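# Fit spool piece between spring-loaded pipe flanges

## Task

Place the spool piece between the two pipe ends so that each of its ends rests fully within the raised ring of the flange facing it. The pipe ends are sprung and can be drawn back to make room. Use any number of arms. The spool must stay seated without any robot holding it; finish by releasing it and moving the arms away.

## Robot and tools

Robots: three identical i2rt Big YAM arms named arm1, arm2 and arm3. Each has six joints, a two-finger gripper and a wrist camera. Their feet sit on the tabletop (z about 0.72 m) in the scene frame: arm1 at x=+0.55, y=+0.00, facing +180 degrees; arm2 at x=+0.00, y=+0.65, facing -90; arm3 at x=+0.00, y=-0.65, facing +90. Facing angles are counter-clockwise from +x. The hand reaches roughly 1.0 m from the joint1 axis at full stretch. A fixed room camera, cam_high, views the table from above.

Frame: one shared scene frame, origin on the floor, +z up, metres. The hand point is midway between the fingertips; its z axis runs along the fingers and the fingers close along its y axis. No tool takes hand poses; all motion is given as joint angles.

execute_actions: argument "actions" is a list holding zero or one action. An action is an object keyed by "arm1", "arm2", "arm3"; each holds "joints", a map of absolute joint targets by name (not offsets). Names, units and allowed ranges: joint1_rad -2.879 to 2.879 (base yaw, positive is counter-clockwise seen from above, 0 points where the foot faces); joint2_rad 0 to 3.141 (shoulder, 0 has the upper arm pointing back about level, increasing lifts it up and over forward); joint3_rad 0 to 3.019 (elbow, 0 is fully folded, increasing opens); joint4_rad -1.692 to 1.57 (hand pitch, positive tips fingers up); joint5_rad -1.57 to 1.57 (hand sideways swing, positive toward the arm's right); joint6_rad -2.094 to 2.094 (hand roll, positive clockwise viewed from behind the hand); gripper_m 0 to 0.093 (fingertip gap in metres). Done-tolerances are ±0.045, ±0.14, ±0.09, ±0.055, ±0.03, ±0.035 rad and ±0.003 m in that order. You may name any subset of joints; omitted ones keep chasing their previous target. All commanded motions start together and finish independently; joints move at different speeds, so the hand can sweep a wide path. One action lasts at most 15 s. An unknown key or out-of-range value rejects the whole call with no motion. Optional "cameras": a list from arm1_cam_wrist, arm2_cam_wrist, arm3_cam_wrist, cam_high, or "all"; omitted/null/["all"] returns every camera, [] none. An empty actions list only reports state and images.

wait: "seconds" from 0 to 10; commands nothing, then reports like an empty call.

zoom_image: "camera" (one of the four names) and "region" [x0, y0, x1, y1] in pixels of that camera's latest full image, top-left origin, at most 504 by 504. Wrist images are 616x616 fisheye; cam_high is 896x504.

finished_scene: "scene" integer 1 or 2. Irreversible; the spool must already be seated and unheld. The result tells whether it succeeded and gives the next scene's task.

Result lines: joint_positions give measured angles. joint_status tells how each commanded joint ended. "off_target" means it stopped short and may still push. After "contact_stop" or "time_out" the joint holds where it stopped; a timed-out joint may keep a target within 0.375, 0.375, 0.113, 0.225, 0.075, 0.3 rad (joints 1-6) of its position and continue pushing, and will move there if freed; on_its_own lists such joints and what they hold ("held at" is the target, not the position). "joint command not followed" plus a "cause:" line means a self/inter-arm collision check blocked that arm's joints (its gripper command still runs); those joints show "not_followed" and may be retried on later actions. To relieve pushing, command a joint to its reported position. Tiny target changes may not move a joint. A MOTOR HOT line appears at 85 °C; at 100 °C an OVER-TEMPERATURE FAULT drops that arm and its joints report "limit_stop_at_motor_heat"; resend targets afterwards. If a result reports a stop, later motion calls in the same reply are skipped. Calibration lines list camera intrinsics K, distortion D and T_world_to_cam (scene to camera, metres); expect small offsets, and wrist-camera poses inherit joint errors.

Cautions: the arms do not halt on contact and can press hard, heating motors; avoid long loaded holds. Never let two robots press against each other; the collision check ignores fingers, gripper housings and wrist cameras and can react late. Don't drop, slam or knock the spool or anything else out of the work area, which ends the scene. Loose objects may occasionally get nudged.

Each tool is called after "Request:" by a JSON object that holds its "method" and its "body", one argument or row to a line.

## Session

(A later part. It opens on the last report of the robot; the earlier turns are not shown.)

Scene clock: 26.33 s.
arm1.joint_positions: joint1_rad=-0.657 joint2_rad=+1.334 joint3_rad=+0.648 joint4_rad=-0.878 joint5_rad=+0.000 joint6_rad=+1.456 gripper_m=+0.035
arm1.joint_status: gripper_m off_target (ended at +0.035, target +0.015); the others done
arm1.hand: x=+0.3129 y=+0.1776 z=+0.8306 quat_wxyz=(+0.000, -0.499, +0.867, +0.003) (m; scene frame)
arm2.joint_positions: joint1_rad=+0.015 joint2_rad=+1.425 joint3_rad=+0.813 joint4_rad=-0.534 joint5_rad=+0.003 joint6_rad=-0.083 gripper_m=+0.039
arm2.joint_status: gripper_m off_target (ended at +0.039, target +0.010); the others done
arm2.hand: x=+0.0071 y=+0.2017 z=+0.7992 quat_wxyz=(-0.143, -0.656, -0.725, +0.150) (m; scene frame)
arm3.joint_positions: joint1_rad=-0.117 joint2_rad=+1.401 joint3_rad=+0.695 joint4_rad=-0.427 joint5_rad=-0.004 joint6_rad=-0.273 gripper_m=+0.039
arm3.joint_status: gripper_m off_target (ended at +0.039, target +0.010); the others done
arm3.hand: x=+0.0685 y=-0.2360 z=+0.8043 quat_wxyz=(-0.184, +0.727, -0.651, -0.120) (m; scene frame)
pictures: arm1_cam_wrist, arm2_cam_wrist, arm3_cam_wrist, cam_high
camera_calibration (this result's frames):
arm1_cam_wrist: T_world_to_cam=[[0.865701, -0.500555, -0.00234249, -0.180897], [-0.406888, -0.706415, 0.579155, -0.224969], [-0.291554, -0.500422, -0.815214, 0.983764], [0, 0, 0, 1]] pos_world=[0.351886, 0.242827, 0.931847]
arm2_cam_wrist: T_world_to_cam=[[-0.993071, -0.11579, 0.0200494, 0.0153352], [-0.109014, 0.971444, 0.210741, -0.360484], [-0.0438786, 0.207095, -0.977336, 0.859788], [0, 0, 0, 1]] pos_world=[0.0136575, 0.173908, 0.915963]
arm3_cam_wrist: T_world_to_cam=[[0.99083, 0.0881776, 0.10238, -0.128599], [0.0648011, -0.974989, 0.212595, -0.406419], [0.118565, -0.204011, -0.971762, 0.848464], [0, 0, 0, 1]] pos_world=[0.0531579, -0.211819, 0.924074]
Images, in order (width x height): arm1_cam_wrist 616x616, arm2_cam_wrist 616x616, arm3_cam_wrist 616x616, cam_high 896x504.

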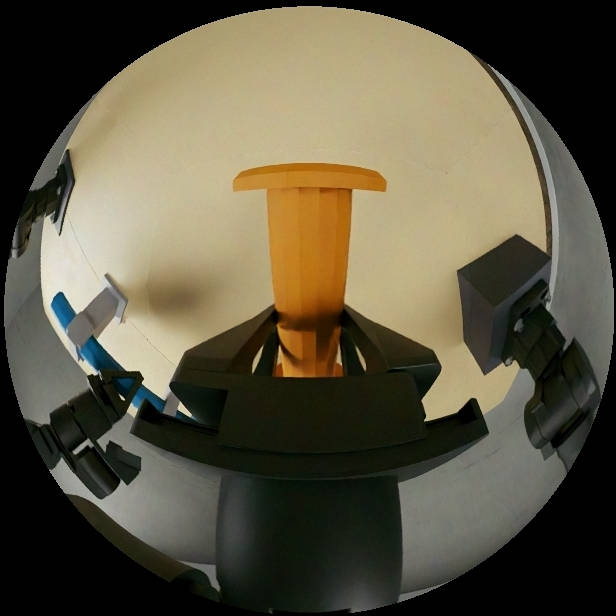

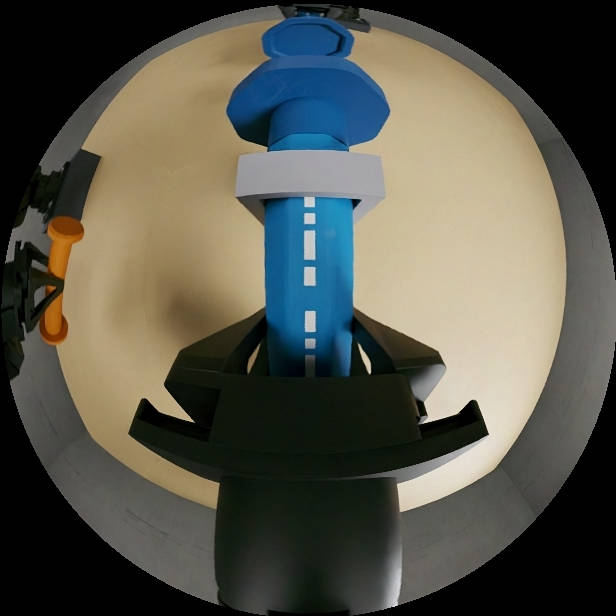

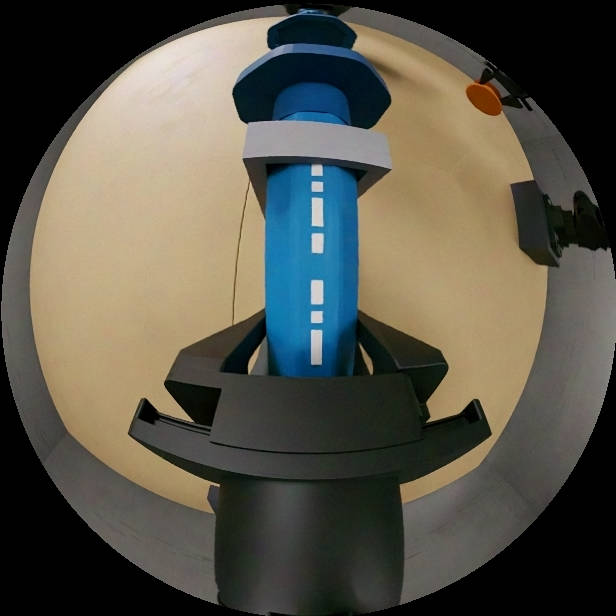

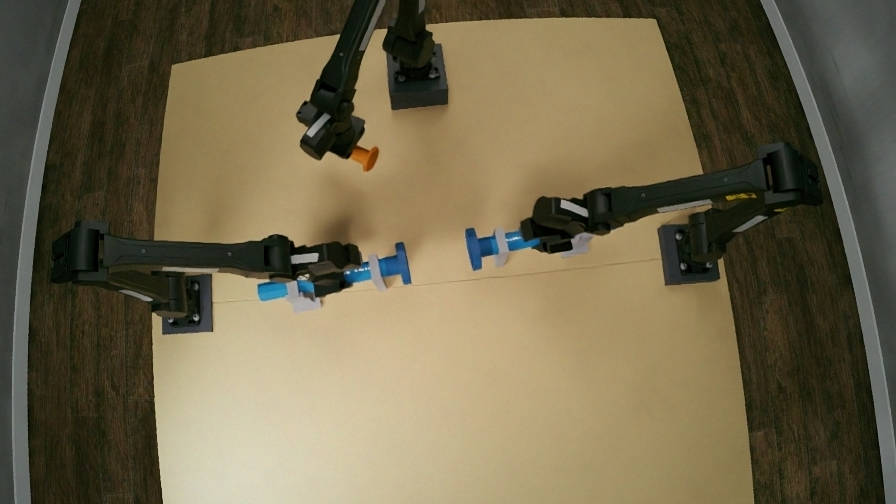

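Request:
{"method": "execute_actions", "body": {
  "actions": [
    {"arm1":{"joints":{"joint1_rad":0.004,"joint2_rad":1.558,"joint3_rad":1.035,"joint4_rad":-1.035,"joint6_rad":1.468,"gripper_m":0.015}},"arm2":{"joints":{"joint1_rad":0.0,"joint2_rad":1.362,"joint3_rad":0.725,"joint4_rad":-0.6,"gripper_m":0.01}},"arm3":{"joints":{"joint1_rad":-0.148,"joint2_rad":1.345,"joint3_rad":0.615,"joint4_rad":-0.49,"gripper_m":0.01}}}
  ]
}}

Scene clock: 29.47 s.
arm1.joint_positions: joint1_rad=+0.011 joint2_rad=+1.567 joint3_rad=+1.014 joint4_rad=-1.027 joint5_rad=-0.002 joint6_rad=+1.460 gripper_m=+0.035
arm1.joint_status: gripper_m off_target (ended at +0.035, target +0.015); the others done
arm1.hand: x=+0.1391 y=-0.0106 z=+0.8663 quat_wxyz=(+0.004, -0.754, +0.657, -0.004) (m; scene frame)
arm2.joint_positions: joint1_rad=+0.013 joint2_rad=+1.397 joint3_rad=+0.781 joint4_rad=-0.534 joint5_rad=+0.003 joint6_rad=-0.084 gripper_m=+0.039
arm2.joint_status: joint4_rad time_out (moved +0.000 of -0.066); gripper_m off_target (ended at +0.039, target +0.010); the others done
arm2.on_its_own: joint4_rad reads -0.534 and still pushes toward -0.600 since a time_out
arm2.hand: x=+0.0062 y=+0.2140 z=+0.7979 quat_wxyz=(-0.142, -0.657, -0.726, +0.149) (m; scene frame)
arm3.joint_positions: joint1_rad=-0.124 joint2_rad=+1.377 joint3_rad=+0.667 joint4_rad=-0.427 joint5_rad=-0.006 joint6_rad=-0.280 gripper_m=+0.039
arm3.joint_status: joint4_rad time_out (moved +0.001 of -0.063); gripper_m off_target (ended at +0.039, target +0.010); the others done
arm3.on_its_own: joint4_rad reads -0.427 and still pushes toward -0.490 since a time_out
arm3.hand: x=+0.0692 y=-0.2473 z=+0.8026 quat_wxyz=(-0.183, +0.727, -0.651, -0.119) (m; scene frame)
pictures: arm1_cam_wrist, arm2_cam_wrist, arm3_cam_wrist, cam_high
camera_calibration (this result's frames):
arm1_cam_wrist: T_world_to_cam=[[0.990177, 0.139047, 0.014691, -0.149846], [0.104533, -0.805959, 0.582668, -0.524551], [0.0928585, -0.575409, -0.812577, 0.811506], [0, 0, 0, 1]] pos_world=[0.127851, 0.0650165, 0.967252]
arm2_cam_wrist: T_world_to_cam=[[-0.99307, -0.115762, 0.0203002, 0.0156914], [-0.108763, 0.970646, 0.214515, -0.375055], [-0.044537, 0.21082, -0.97651, 0.854483], [0, 0, 0, 1]] pos_world=[0.0128466, 0.185721, 0.914547]
arm3_cam_wrist: T_world_to_cam=[[0.99093, 0.0879825, 0.101576, -0.12747], [0.0643346, -0.974221, 0.216227, -0.419901], [0.117981, -0.207731, -0.971045, 0.842943], [0, 0, 0, 1]] pos_world=[0.0538766, -0.222756, 0.922277]
Images, in order (width x height): arm1_cam_wrist 616x616, arm2_cam_wrist 616x616, arm3_cam_wrist 616x616, cam_high 896x504.

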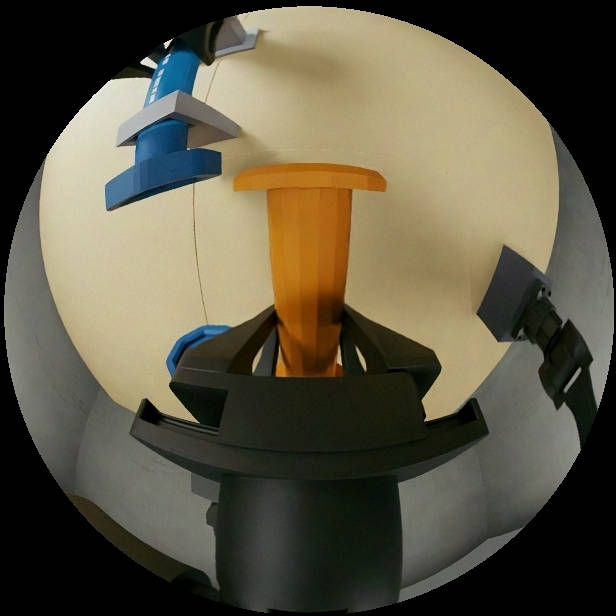

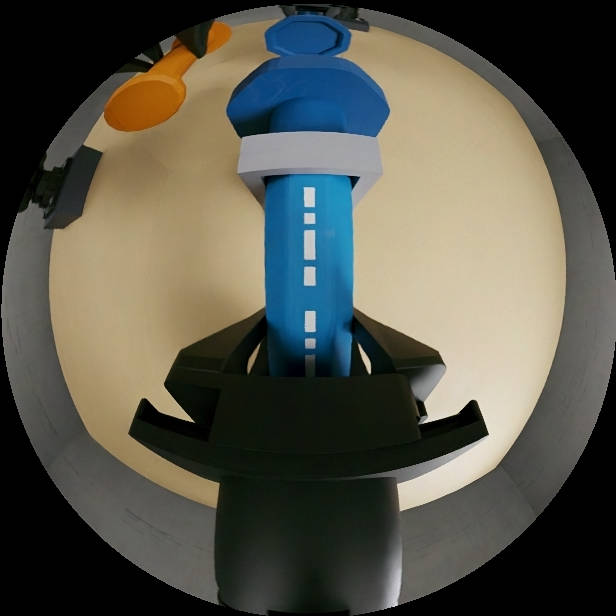

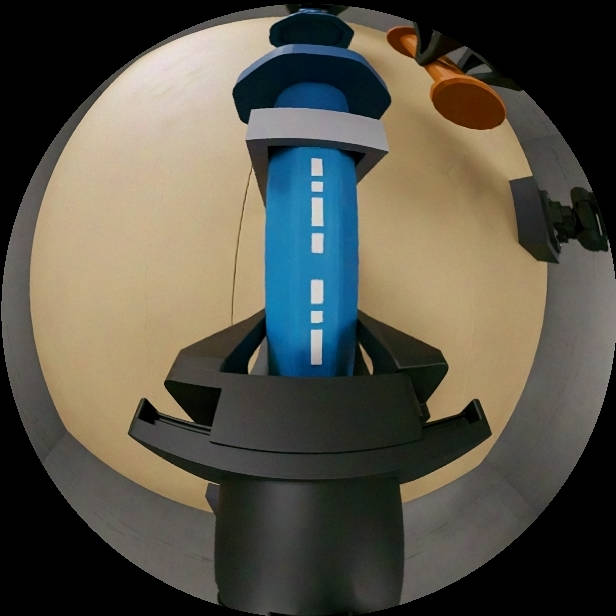

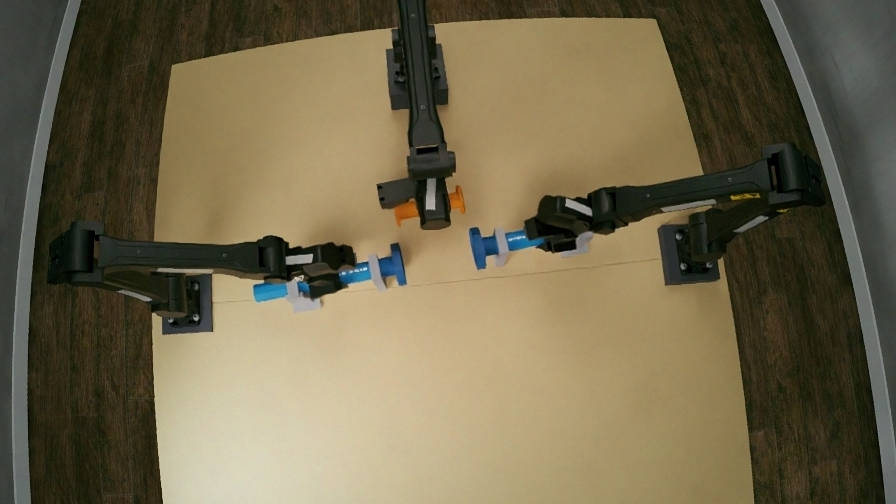

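Request:
{"method": "execute_actions", "body": {
  "actions": [
    {"arm1":{"joints":{"joint2_rad":1.641,"joint3_rad":0.966,"joint4_rad":-0.874,"gripper_m":0.015}},"arm2":{"joints":{"joint2_rad":1.296,"joint3_rad":0.69,"joint4_rad":-0.585,"gripper_m":0.01}},"arm3":{"joints":{"joint2_rad":1.28,"joint3_rad":0.58,"joint4_rad":-0.478,"gripper_m":0.01}}}
  ]
}}

Scene clock: 32.77 s.
arm1.joint_positions: joint1_rad=+0.011 joint2_rad=+1.654 joint3_rad=+0.956 joint4_rad=-0.881 joint5_rad=-0.002 joint6_rad=+1.460 gripper_m=+0.035
arm1.joint_status: gripper_m off_target (ended at +0.035, target +0.015); the others done
arm1.hand: x=+0.1385 y=-0.0105 z=+0.8141 quat_wxyz=(+0.003, -0.754, +0.657, -0.004) (m; scene frame)
arm2.joint_positions: joint1_rad=+0.013 joint2_rad=+1.385 joint3_rad=+0.763 joint4_rad=-0.502 joint5_rad=+0.003 joint6_rad=-0.085 gripper_m=+0.039
arm2.joint_status: joint4_rad time_out (moved +0.032 of -0.051); gripper_m off_target (ended at +0.039, target +0.010); the others done
arm2.on_its_own: joint4_rad reads -0.502 and still pushes toward -0.585 since a time_out
arm2.hand: x=+0.0062 y=+0.2145 z=+0.7983 quat_wxyz=(-0.150, -0.655, -0.724, +0.158) (m; scene frame)
arm3.joint_positions: joint1_rad=-0.124 joint2_rad=+1.369 joint3_rad=+0.654 joint4_rad=-0.402 joint5_rad=-0.006 joint6_rad=-0.283 gripper_m=+0.039
arm3.joint_status: joint4_rad time_out (moved +0.025 of -0.051); gripper_m off_target (ended at +0.039, target +0.010); the others done
arm3.on_its_own: joint4_rad reads -0.402 and still pushes toward -0.478 since a time_out
arm3.hand: x=+0.0693 y=-0.2475 z=+0.8029 quat_wxyz=(-0.191, +0.726, -0.649, -0.124) (m; scene frame)
pictures: arm1_cam_wrist, arm2_cam_wrist, arm3_cam_wrist, cam_high
camera_calibration (this result's frames):
arm1_cam_wrist: T_world_to_cam=[[0.990193, 0.139049, 0.0135541, -0.147518], [0.105201, -0.805942, 0.582572, -0.494], [0.0919299, -0.575433, -0.812666, 0.769349], [0, 0, 0, 1]] pos_world=[0.127314, 0.0650857, 0.915014]
arm2_cam_wrist: T_world_to_cam=[[-0.993054, -0.115406, 0.0229308, 0.013547], [-0.109004, 0.975718, 0.189981, -0.357091], [-0.044299, 0.186162, -0.98152, 0.864118], [0, 0, 0, 1]] pos_world=[0.012808, 0.189117, 0.915679]
arm3_cam_wrist: T_world_to_cam=[[0.990149, 0.0890395, 0.108064, -0.132512], [0.0662762, -0.977867, 0.198452, -0.406888], [0.123342, -0.189334, -0.974135, 0.849847], [0, 0, 0, 1]] pos_world=[0.0533512, -0.225178, 0.922933]
Images, in order (width x height): arm1_cam_wrist 616x616, arm2_cam_wrist 616x616, arm3_cam_wrist 616x616, cam_high 896x504.

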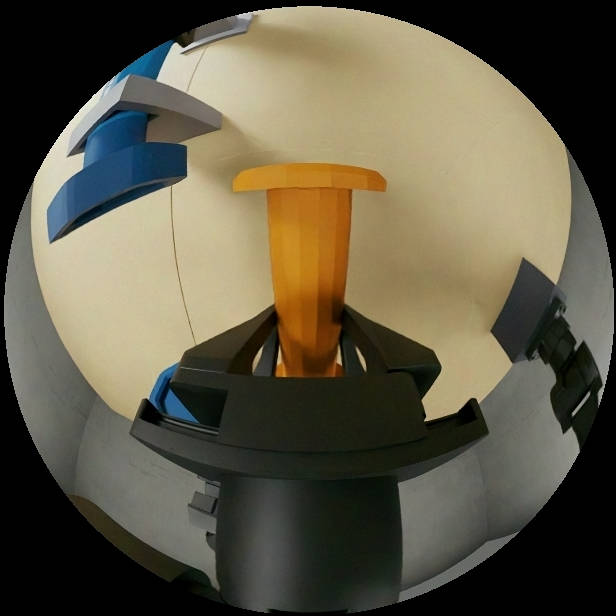

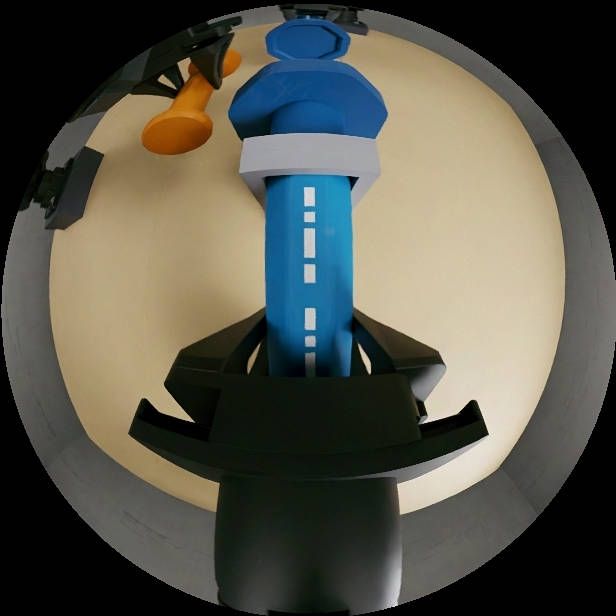

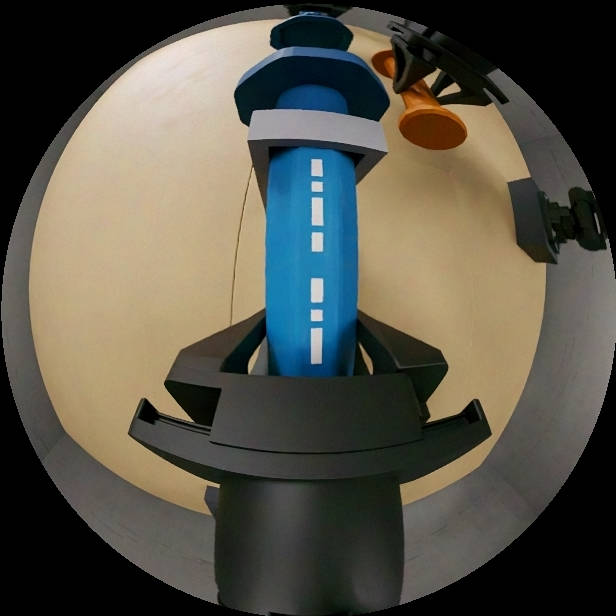

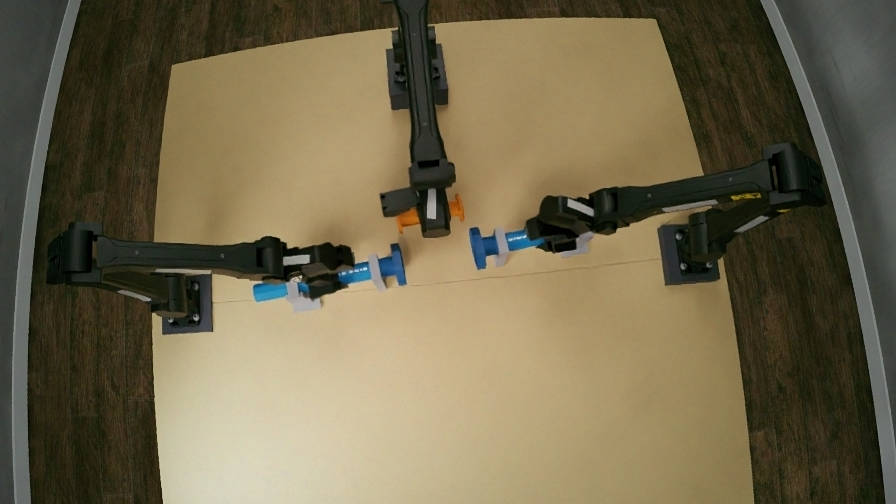

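Request:
{"method": "zoom_image", "body": {
  "camera": "arm1_cam_wrist",
  "region": [30, 60, 430, 460]
}}

Request:
{"method": "zoom_image", "body": {
  "camera": "cam_high",
  "region": [340, 160, 540, 310]
}}

Request:
{"method": "zoom_image", "body": {
  "camera": "arm2_cam_wrist",
  "region": [120, 0, 420, 200]
}}

Region (30, 60, 430, 460) of arm1_cam_wrist's 616x616 image, scaled by 1.260, with more detail than that image has.

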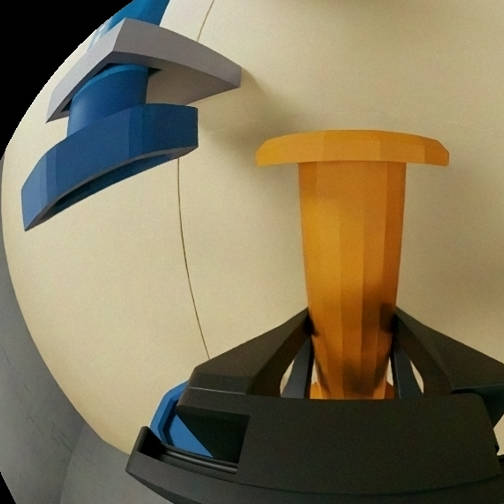

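Region (340, 160, 540, 310) of cam_high's 896x504 image, scaled by 2.520, with more detail than that image has; it fills the top 378 rows of this view, and the rest is white.

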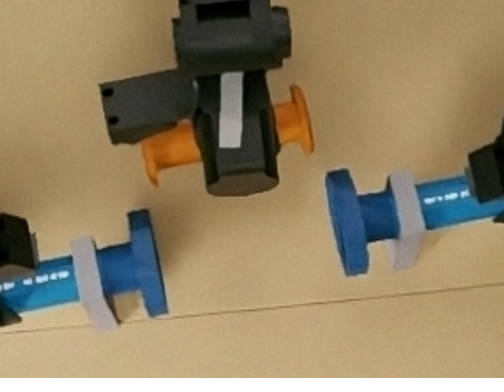

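Region (120, 0, 420, 200) of arm2_cam_wrist's 616x616 image, scaled by 1.680, with more detail than that image has.

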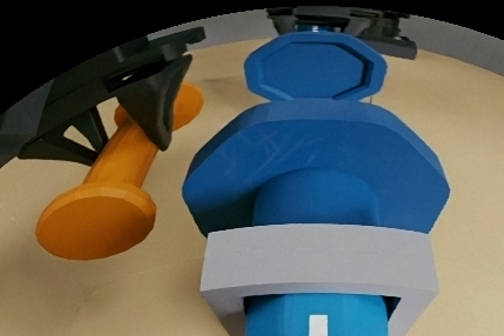

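Request:
{"method": "zoom_image", "body": {
  "camera": "cam_high",
  "region": [385, 185, 495, 285]
}}

Region (385, 185, 495, 285) of cam_high's 896x504 image, scaled by 4.582, with more detail than that image has; it fills the top 458 rows of this view, and the rest is white.

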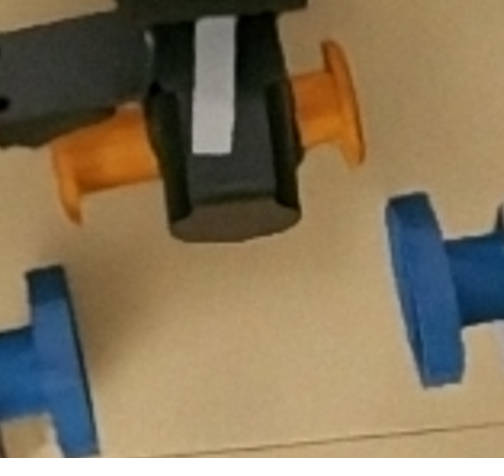

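Request:
{"method": "execute_actions", "body": {
  "actions": [
    {"arm1":{"joints":{"joint1_rad":0.026,"joint2_rad":1.75,"joint3_rad":1.157,"joint4_rad":-0.952,"joint6_rad":1.475,"gripper_m":0.015}}}
  ],
  "cameras": ["arm1_cam_wrist","cam_high","arm3_cam_wrist"]
}}

Scene clock: 38.00 s.
arm1.joint_positions: joint1_rad=+0.014 joint2_rad=+1.760 joint3_rad=+1.123 joint4_rad=-0.946 joint5_rad=-0.002 joint6_rad=+1.465 gripper_m=+0.035
arm1.joint_status: gripper_m off_target (ended at +0.035, target +0.015); the others done
arm1.hand: x=+0.0866 y=-0.0135 z=+0.8196 quat_wxyz=(+0.005, -0.753, +0.658, -0.005) (m; scene frame)
arm2.joint_positions: joint1_rad=+0.013 joint2_rad=+1.385 joint3_rad=+0.763 joint4_rad=-0.502 joint5_rad=+0.003 joint6_rad=-0.085 gripper_m=+0.039
arm2.joint_status: not commanded
arm2.on_its_own: joint4_rad reads -0.502 and still pushes toward -0.585 since a time_out
arm2.hand: x=+0.0062 y=+0.2145 z=+0.7983 quat_wxyz=(-0.150, -0.655, -0.724, +0.158) (m; scene frame)
arm3.joint_positions: joint1_rad=-0.124 joint2_rad=+1.369 joint3_rad=+0.654 joint4_rad=-0.402 joint5_rad=-0.006 joint6_rad=-0.283 gripper_m=+0.039
arm3.joint_status: not commanded
arm3.on_its_own: joint4_rad reads -0.402 and still pushes toward -0.478 since a time_out
arm3.hand: x=+0.0693 y=-0.2475 z=+0.8029 quat_wxyz=(-0.191, +0.726, -0.649, -0.124) (m; scene frame)
pictures: arm1_cam_wrist, arm3_cam_wrist, cam_high
camera_calibration (this result's frames):
arm1_cam_wrist: T_world_to_cam=[[0.990391, 0.137151, 0.0177378, -0.0992499], [0.101211, -0.806242, 0.582864, -0.494036], [0.0942415, -0.575469, -0.812376, 0.776488], [0, 0, 0, 1]] pos_world=[0.0751207, 0.0621443, 0.920517]
arm3_cam_wrist: T_world_to_cam=[[0.990149, 0.0890395, 0.108064, -0.132512], [0.0662762, -0.977867, 0.198452, -0.406888], [0.123342, -0.189334, -0.974135, 0.849847], [0, 0, 0, 1]] pos_world=[0.0533512, -0.225178, 0.922933]
Images, in order (width x height): arm1_cam_wrist 616x616, arm3_cam_wrist 616x616, cam_high 896x504.

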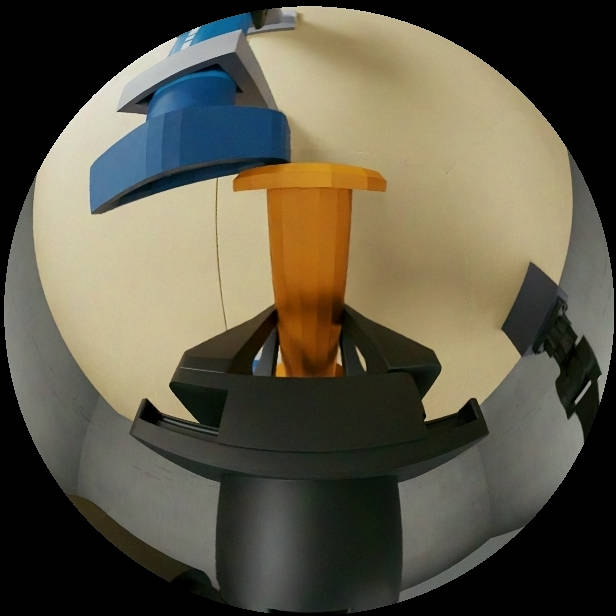

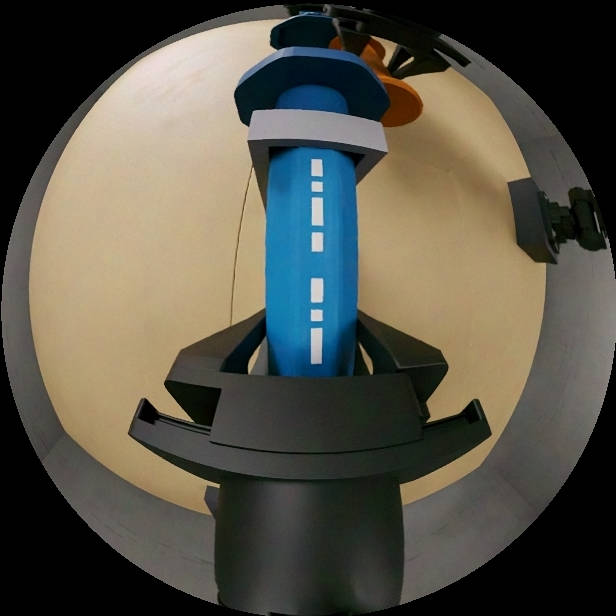

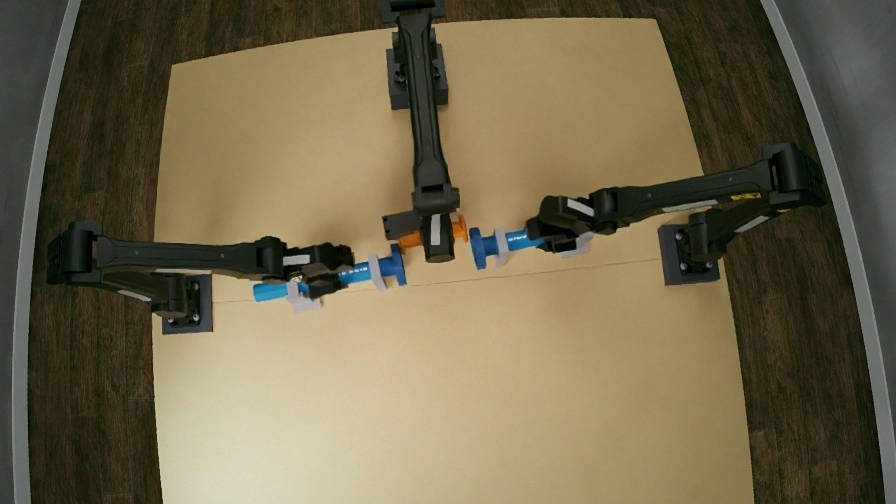

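Request:
{"method": "zoom_image", "body": {
  "camera": "arm1_cam_wrist",
  "region": [190, 110, 400, 230]
}}

Request:
{"method": "zoom_image", "body": {
  "camera": "cam_high",
  "region": [385, 195, 495, 295]
}}

Region (190, 110, 400, 230) of arm1_cam_wrist's 616x616 image, scaled by 2.400, with more detail than that image has; it fills the top 288 rows of this view, and the rest is white.

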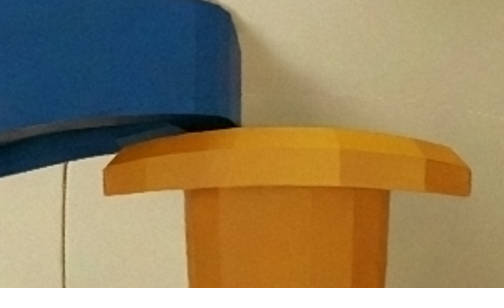

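Region (385, 195, 495, 295) of cam_high's 896x504 image, scaled by 4.582, with more detail than that image has; it fills the top 458 rows of this view, and the rest is white.

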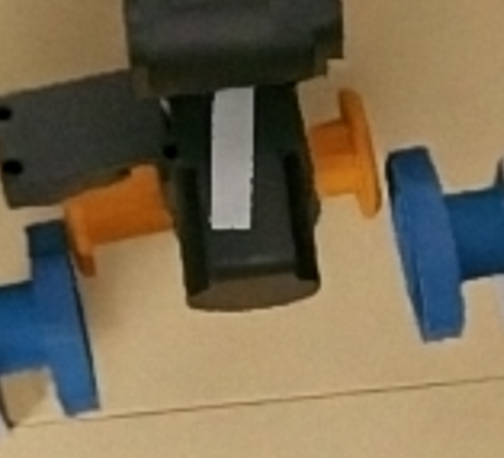

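Request:
{"method": "execute_actions", "body": {
  "actions": [
    {"arm1":{"joints":{"joint1_rad":0.034,"gripper_m":0.015}}}
  ],
  "cameras": ["arm1_cam_wrist","cam_high"]
}}

Request:
{"method": "zoom_image", "body": {
  "camera": "cam_high",
  "region": [385, 195, 495, 295]
}}

Scene clock: 39.53 s.
arm1.joint_positions: joint1_rad=+0.023 joint2_rad=+1.760 joint3_rad=+1.123 joint4_rad=-0.946 joint5_rad=-0.002 joint6_rad=+1.465 gripper_m=+0.035
arm1.joint_status: gripper_m off_target (ended at +0.035, target +0.015); the others done
arm1.hand: x=+0.0867 y=-0.0177 z=+0.8196 quat_wxyz=(+0.005, -0.756, +0.654, -0.005) (m; scene frame)
arm2.joint_positions: joint1_rad=+0.013 joint2_rad=+1.385 joint3_rad=+0.763 joint4_rad=-0.502 joint5_rad=+0.003 joint6_rad=-0.085 gripper_m=+0.039
arm2.joint_status: not commanded
arm2.on_its_own: joint4_rad reads -0.502 and still pushes toward -0.585 since a time_out
arm2.hand: x=+0.0062 y=+0.2145 z=+0.7983 quat_wxyz=(-0.150, -0.655, -0.724, +0.158) (m; scene frame)
arm3.joint_positions: joint1_rad=-0.124 joint2_rad=+1.369 joint3_rad=+0.654 joint4_rad=-0.402 joint5_rad=-0.006 joint6_rad=-0.283 gripper_m=+0.039
arm3.joint_status: not commanded
arm3.on_its_own: joint4_rad reads -0.402 and still pushes toward -0.478 since a time_out
arm3.hand: x=+0.0693 y=-0.2475 z=+0.8029 quat_wxyz=(-0.191, +0.726, -0.649, -0.124) (m; scene frame)
pictures: arm1_cam_wrist, cam_high
camera_calibration (this result's frames):
arm1_cam_wrist: T_world_to_cam=[[0.989094, 0.146213, 0.0177501, -0.0985463], [0.108579, -0.805271, 0.58288, -0.498102], [0.0995183, -0.574596, -0.812364, 0.773576], [0, 0, 0, 1]] pos_world=[0.0745699, 0.0577961, 0.920509]
Images, in order (width x height): arm1_cam_wrist 616x616, cam_high 896x504.

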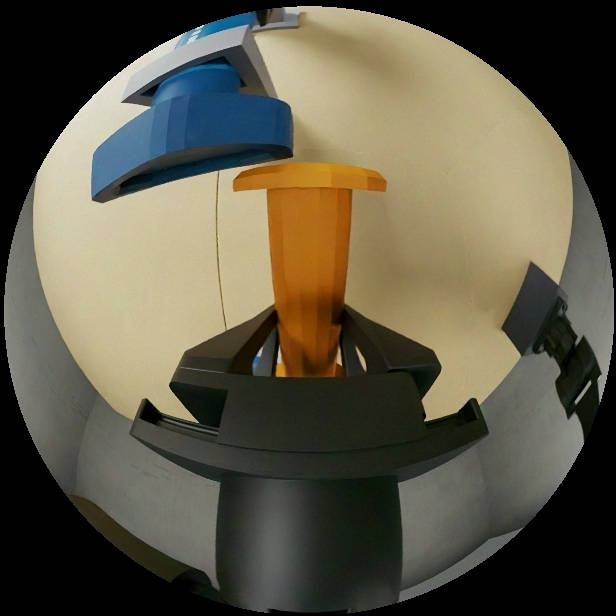

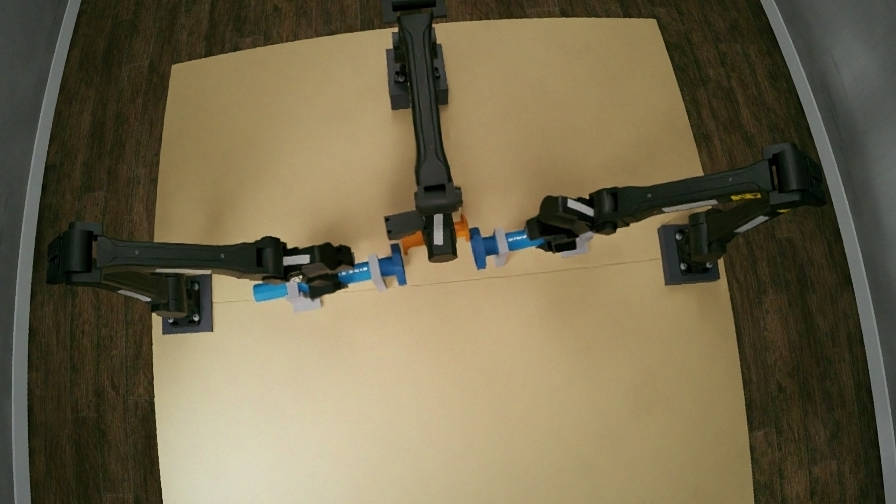

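Region (385, 195, 495, 295) of cam_high's 896x504 image, scaled by 4.582, with more detail than that image has; it fills the top 458 rows of this view, and the rest is white.

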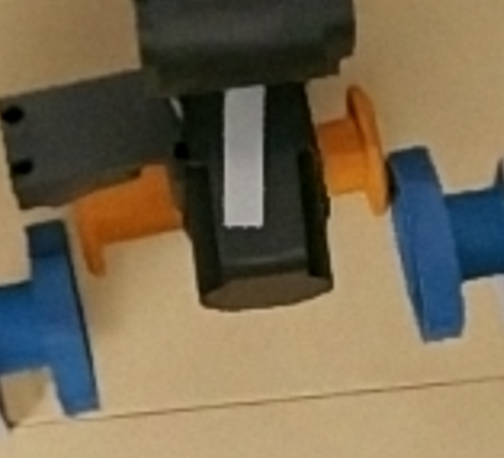

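Request:
{"method": "execute_actions", "body": {
  "actions": [
    {"arm1":{"joints":{"joint2_rad":1.838,"joint3_rad":1.302,"joint4_rad":-0.997,"joint6_rad":1.483,"gripper_m":0.015}}}
  ],
  "cameras": ["arm1_cam_wrist","cam_high","arm3_cam_wrist"]
}}

Request:
{"method": "zoom_image", "body": {
  "camera": "cam_high",
  "region": [385, 205, 495, 305]
}}

Request:
{"method": "zoom_image", "body": {
  "camera": "arm1_cam_wrist",
  "region": [180, 60, 440, 240]
}}

Scene clock: 41.10 s.
arm1.joint_positions: joint1_rad=+0.023 joint2_rad=+1.841 joint3_rad=+1.261 joint4_rad=-0.992 joint5_rad=-0.002 joint6_rad=+1.473 gripper_m=+0.035
arm1.joint_status: gripper_m off_target (ended at +0.035, target +0.015); the others done
arm1.hand: x=+0.0428 y=-0.0194 z=+0.8251 quat_wxyz=(+0.001, -0.754, +0.657, -0.001) (m; scene frame)
arm2.joint_positions: joint1_rad=+0.013 joint2_rad=+1.385 joint3_rad=+0.763 joint4_rad=-0.502 joint5_rad=+0.003 joint6_rad=-0.085 gripper_m=+0.039
arm2.joint_status: not commanded
arm2.on_its_own: joint4_rad reads -0.502 and still pushes toward -0.585 since a time_out
arm2.hand: x=+0.0062 y=+0.2145 z=+0.7983 quat_wxyz=(-0.150, -0.655, -0.724, +0.158) (m; scene frame)
arm3.joint_positions: joint1_rad=-0.124 joint2_rad=+1.369 joint3_rad=+0.654 joint4_rad=-0.402 joint5_rad=-0.006 joint6_rad=-0.283 gripper_m=+0.039
arm3.joint_status: not commanded
arm3.on_its_own: joint4_rad reads -0.402 and still pushes toward -0.478 since a time_out
arm3.hand: x=+0.0693 y=-0.2475 z=+0.8029 quat_wxyz=(-0.191, +0.726, -0.649, -0.124) (m; scene frame)
pictures: arm1_cam_wrist, arm3_cam_wrist, cam_high
camera_calibration (this result's frames):
arm1_cam_wrist: T_world_to_cam=[[0.990366, 0.138306, 0.00675879, -0.0461193], [0.108578, -0.805933, 0.581965, -0.497124], [0.0859363, -0.575625, -0.813186, 0.782617], [0, 0, 0, 1]] pos_world=[0.0323964, 0.0562236, 0.926034]
arm3_cam_wrist: T_world_to_cam=[[0.990149, 0.0890395, 0.108064, -0.132512], [0.0662762, -0.977867, 0.198452, -0.406888], [0.123342, -0.189334, -0.974135, 0.849847], [0, 0, 0, 1]] pos_world=[0.0533512, -0.225178, 0.922933]
Images, in order (width x height): arm1_cam_wrist 616x616, arm3_cam_wrist 616x616, cam_high 896x504.

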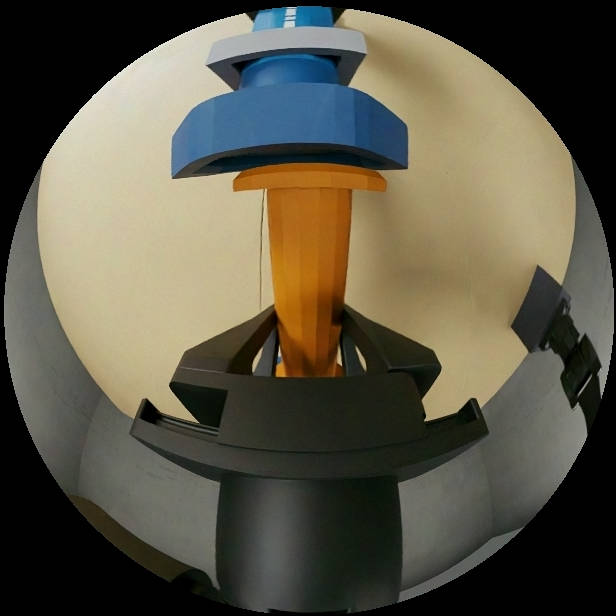

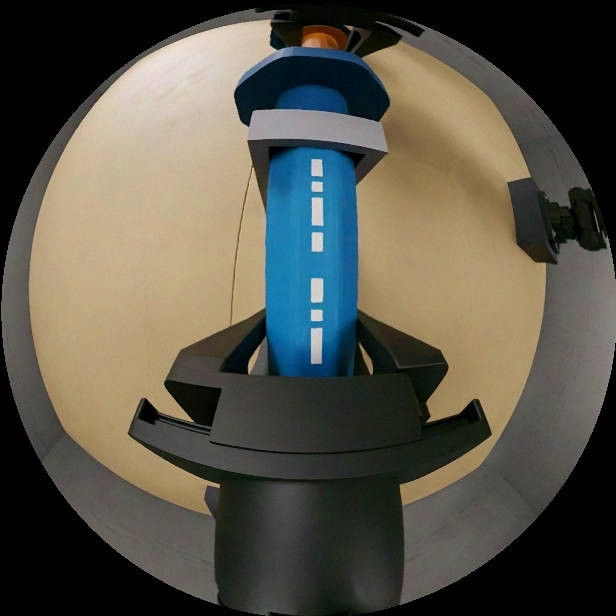

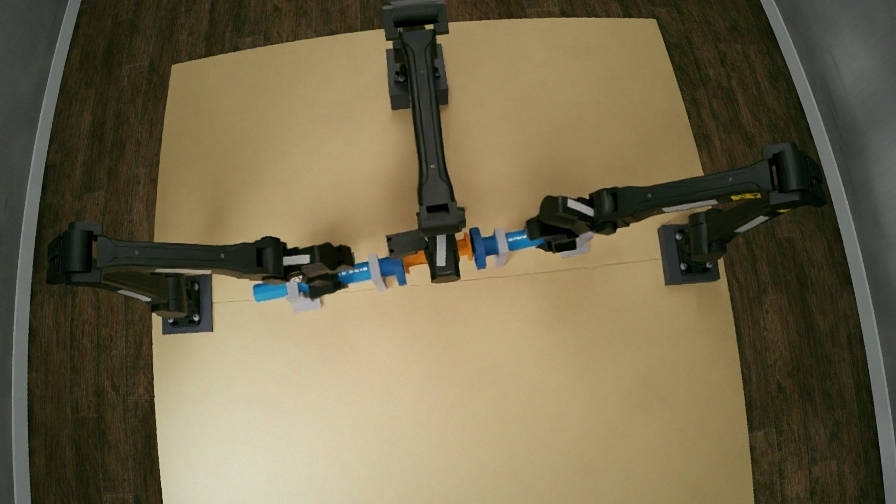

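Region (385, 205, 495, 305) of cam_high's 896x504 image, scaled by 4.582, with more detail than that image has; it fills the top 458 rows of this view, and the rest is white.

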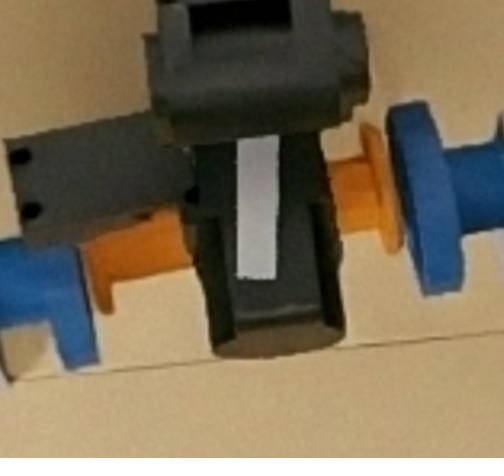

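Region (180, 60, 440, 240) of arm1_cam_wrist's 616x616 image, scaled by 1.938, with more detail than that image has; it fills the top 349 rows of this view, and the rest is white.

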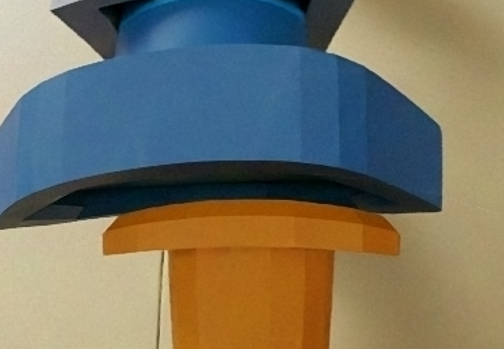

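Request:
{"method": "zoom_image", "body": {
  "camera": "arm3_cam_wrist",
  "region": [220, 0, 420, 130]
}}

Region (220, 0, 420, 130) of arm3_cam_wrist's 616x616 image, scaled by 2.520, with more detail than that image has; it fills the top 328 rows of this view, and the rest is white.

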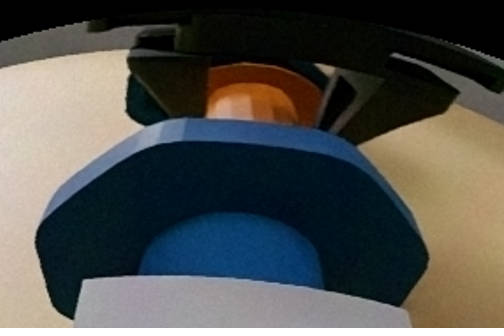

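Request:
{"method": "execute_actions", "body": {
  "actions": [
    {"arm1":{"joints":{"joint2_rad":1.858,"joint3_rad":1.326,"joint4_rad":-1.006,"gripper_m":0.015}}}
  ],
  "cameras": ["arm1_cam_wrist","cam_high"]
}}

Request:
{"method": "zoom_image", "body": {
  "camera": "cam_high",
  "region": [385, 205, 495, 305]
}}

Scene clock: 42.57 s.
arm1.joint_positions: joint1_rad=+0.023 joint2_rad=+1.847 joint3_rad=+1.276 joint4_rad=-0.999 joint5_rad=-0.002 joint6_rad=+1.474 gripper_m=+0.035
arm1.joint_status: gripper_m off_target (ended at +0.035, target +0.015); the others done
arm1.hand: x=+0.0383 y=-0.0196 z=+0.8271 quat_wxyz=(+0.000, -0.753, +0.658, -0.001) (m; scene frame)
arm2.joint_positions: joint1_rad=+0.013 joint2_rad=+1.385 joint3_rad=+0.763 joint4_rad=-0.502 joint5_rad=+0.003 joint6_rad=-0.085 gripper_m=+0.039
arm2.joint_status: not commanded
arm2.on_its_own: joint4_rad reads -0.502 and still pushes toward -0.585 since a time_out
arm2.hand: x=+0.0062 y=+0.2145 z=+0.7983 quat_wxyz=(-0.150, -0.655, -0.724, +0.158) (m; scene frame)
arm3.joint_positions: joint1_rad=-0.124 joint2_rad=+1.369 joint3_rad=+0.654 joint4_rad=-0.402 joint5_rad=-0.006 joint6_rad=-0.283 gripper_m=+0.039
arm3.joint_status: not commanded
arm3.on_its_own: joint4_rad reads -0.402 and still pushes toward -0.478 since a time_out
arm3.hand: x=+0.0693 y=-0.2475 z=+0.8029 quat_wxyz=(-0.191, +0.726, -0.649, -0.124) (m; scene frame)
pictures: arm1_cam_wrist, cam_high
camera_calibration (this result's frames):
arm1_cam_wrist: T_world_to_cam=[[0.990432, 0.137932, 0.00448166, -0.0397509], [0.109604, -0.805923, 0.581786, -0.497881], [0.0838588, -0.575728, -0.81333, 0.784798], [0, 0, 0, 1]] pos_world=[0.0281281, 0.0560588, 0.928137]
Images, in order (width x height): arm1_cam_wrist 616x616, cam_high 896x504.

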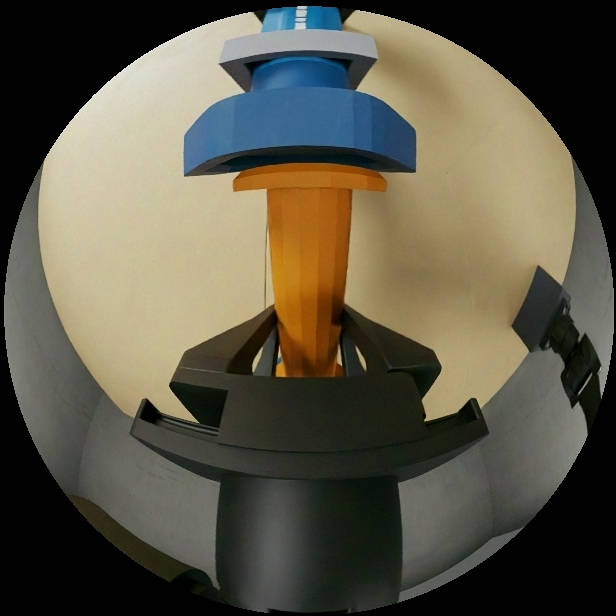

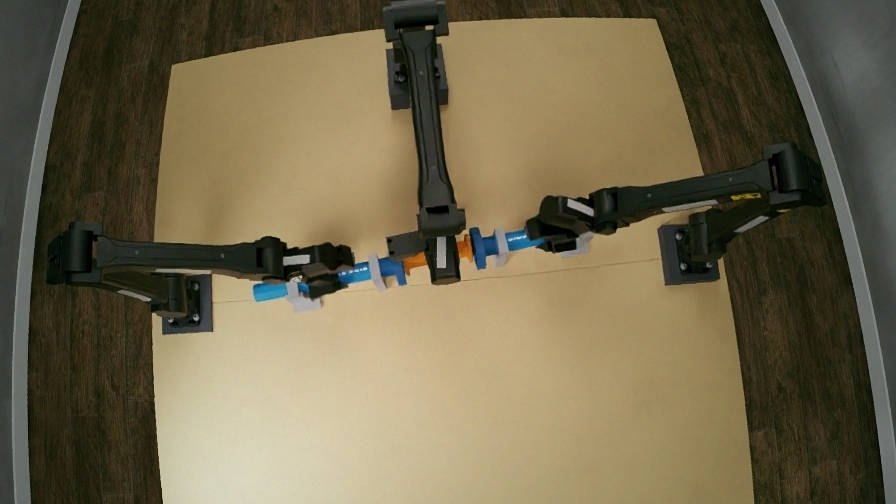

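Region (385, 205, 495, 305) of cam_high's 896x504 image, scaled by 4.582, with more detail than that image has; it fills the top 458 rows of this view, and the rest is white.

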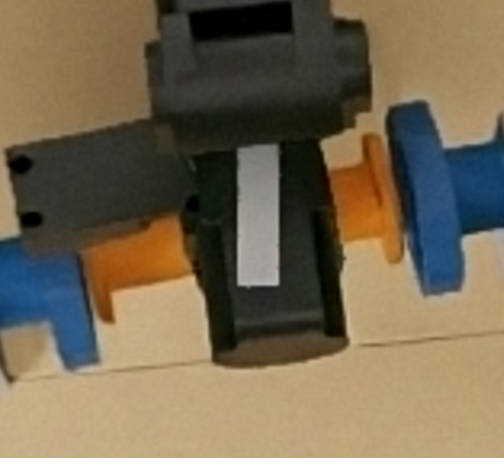

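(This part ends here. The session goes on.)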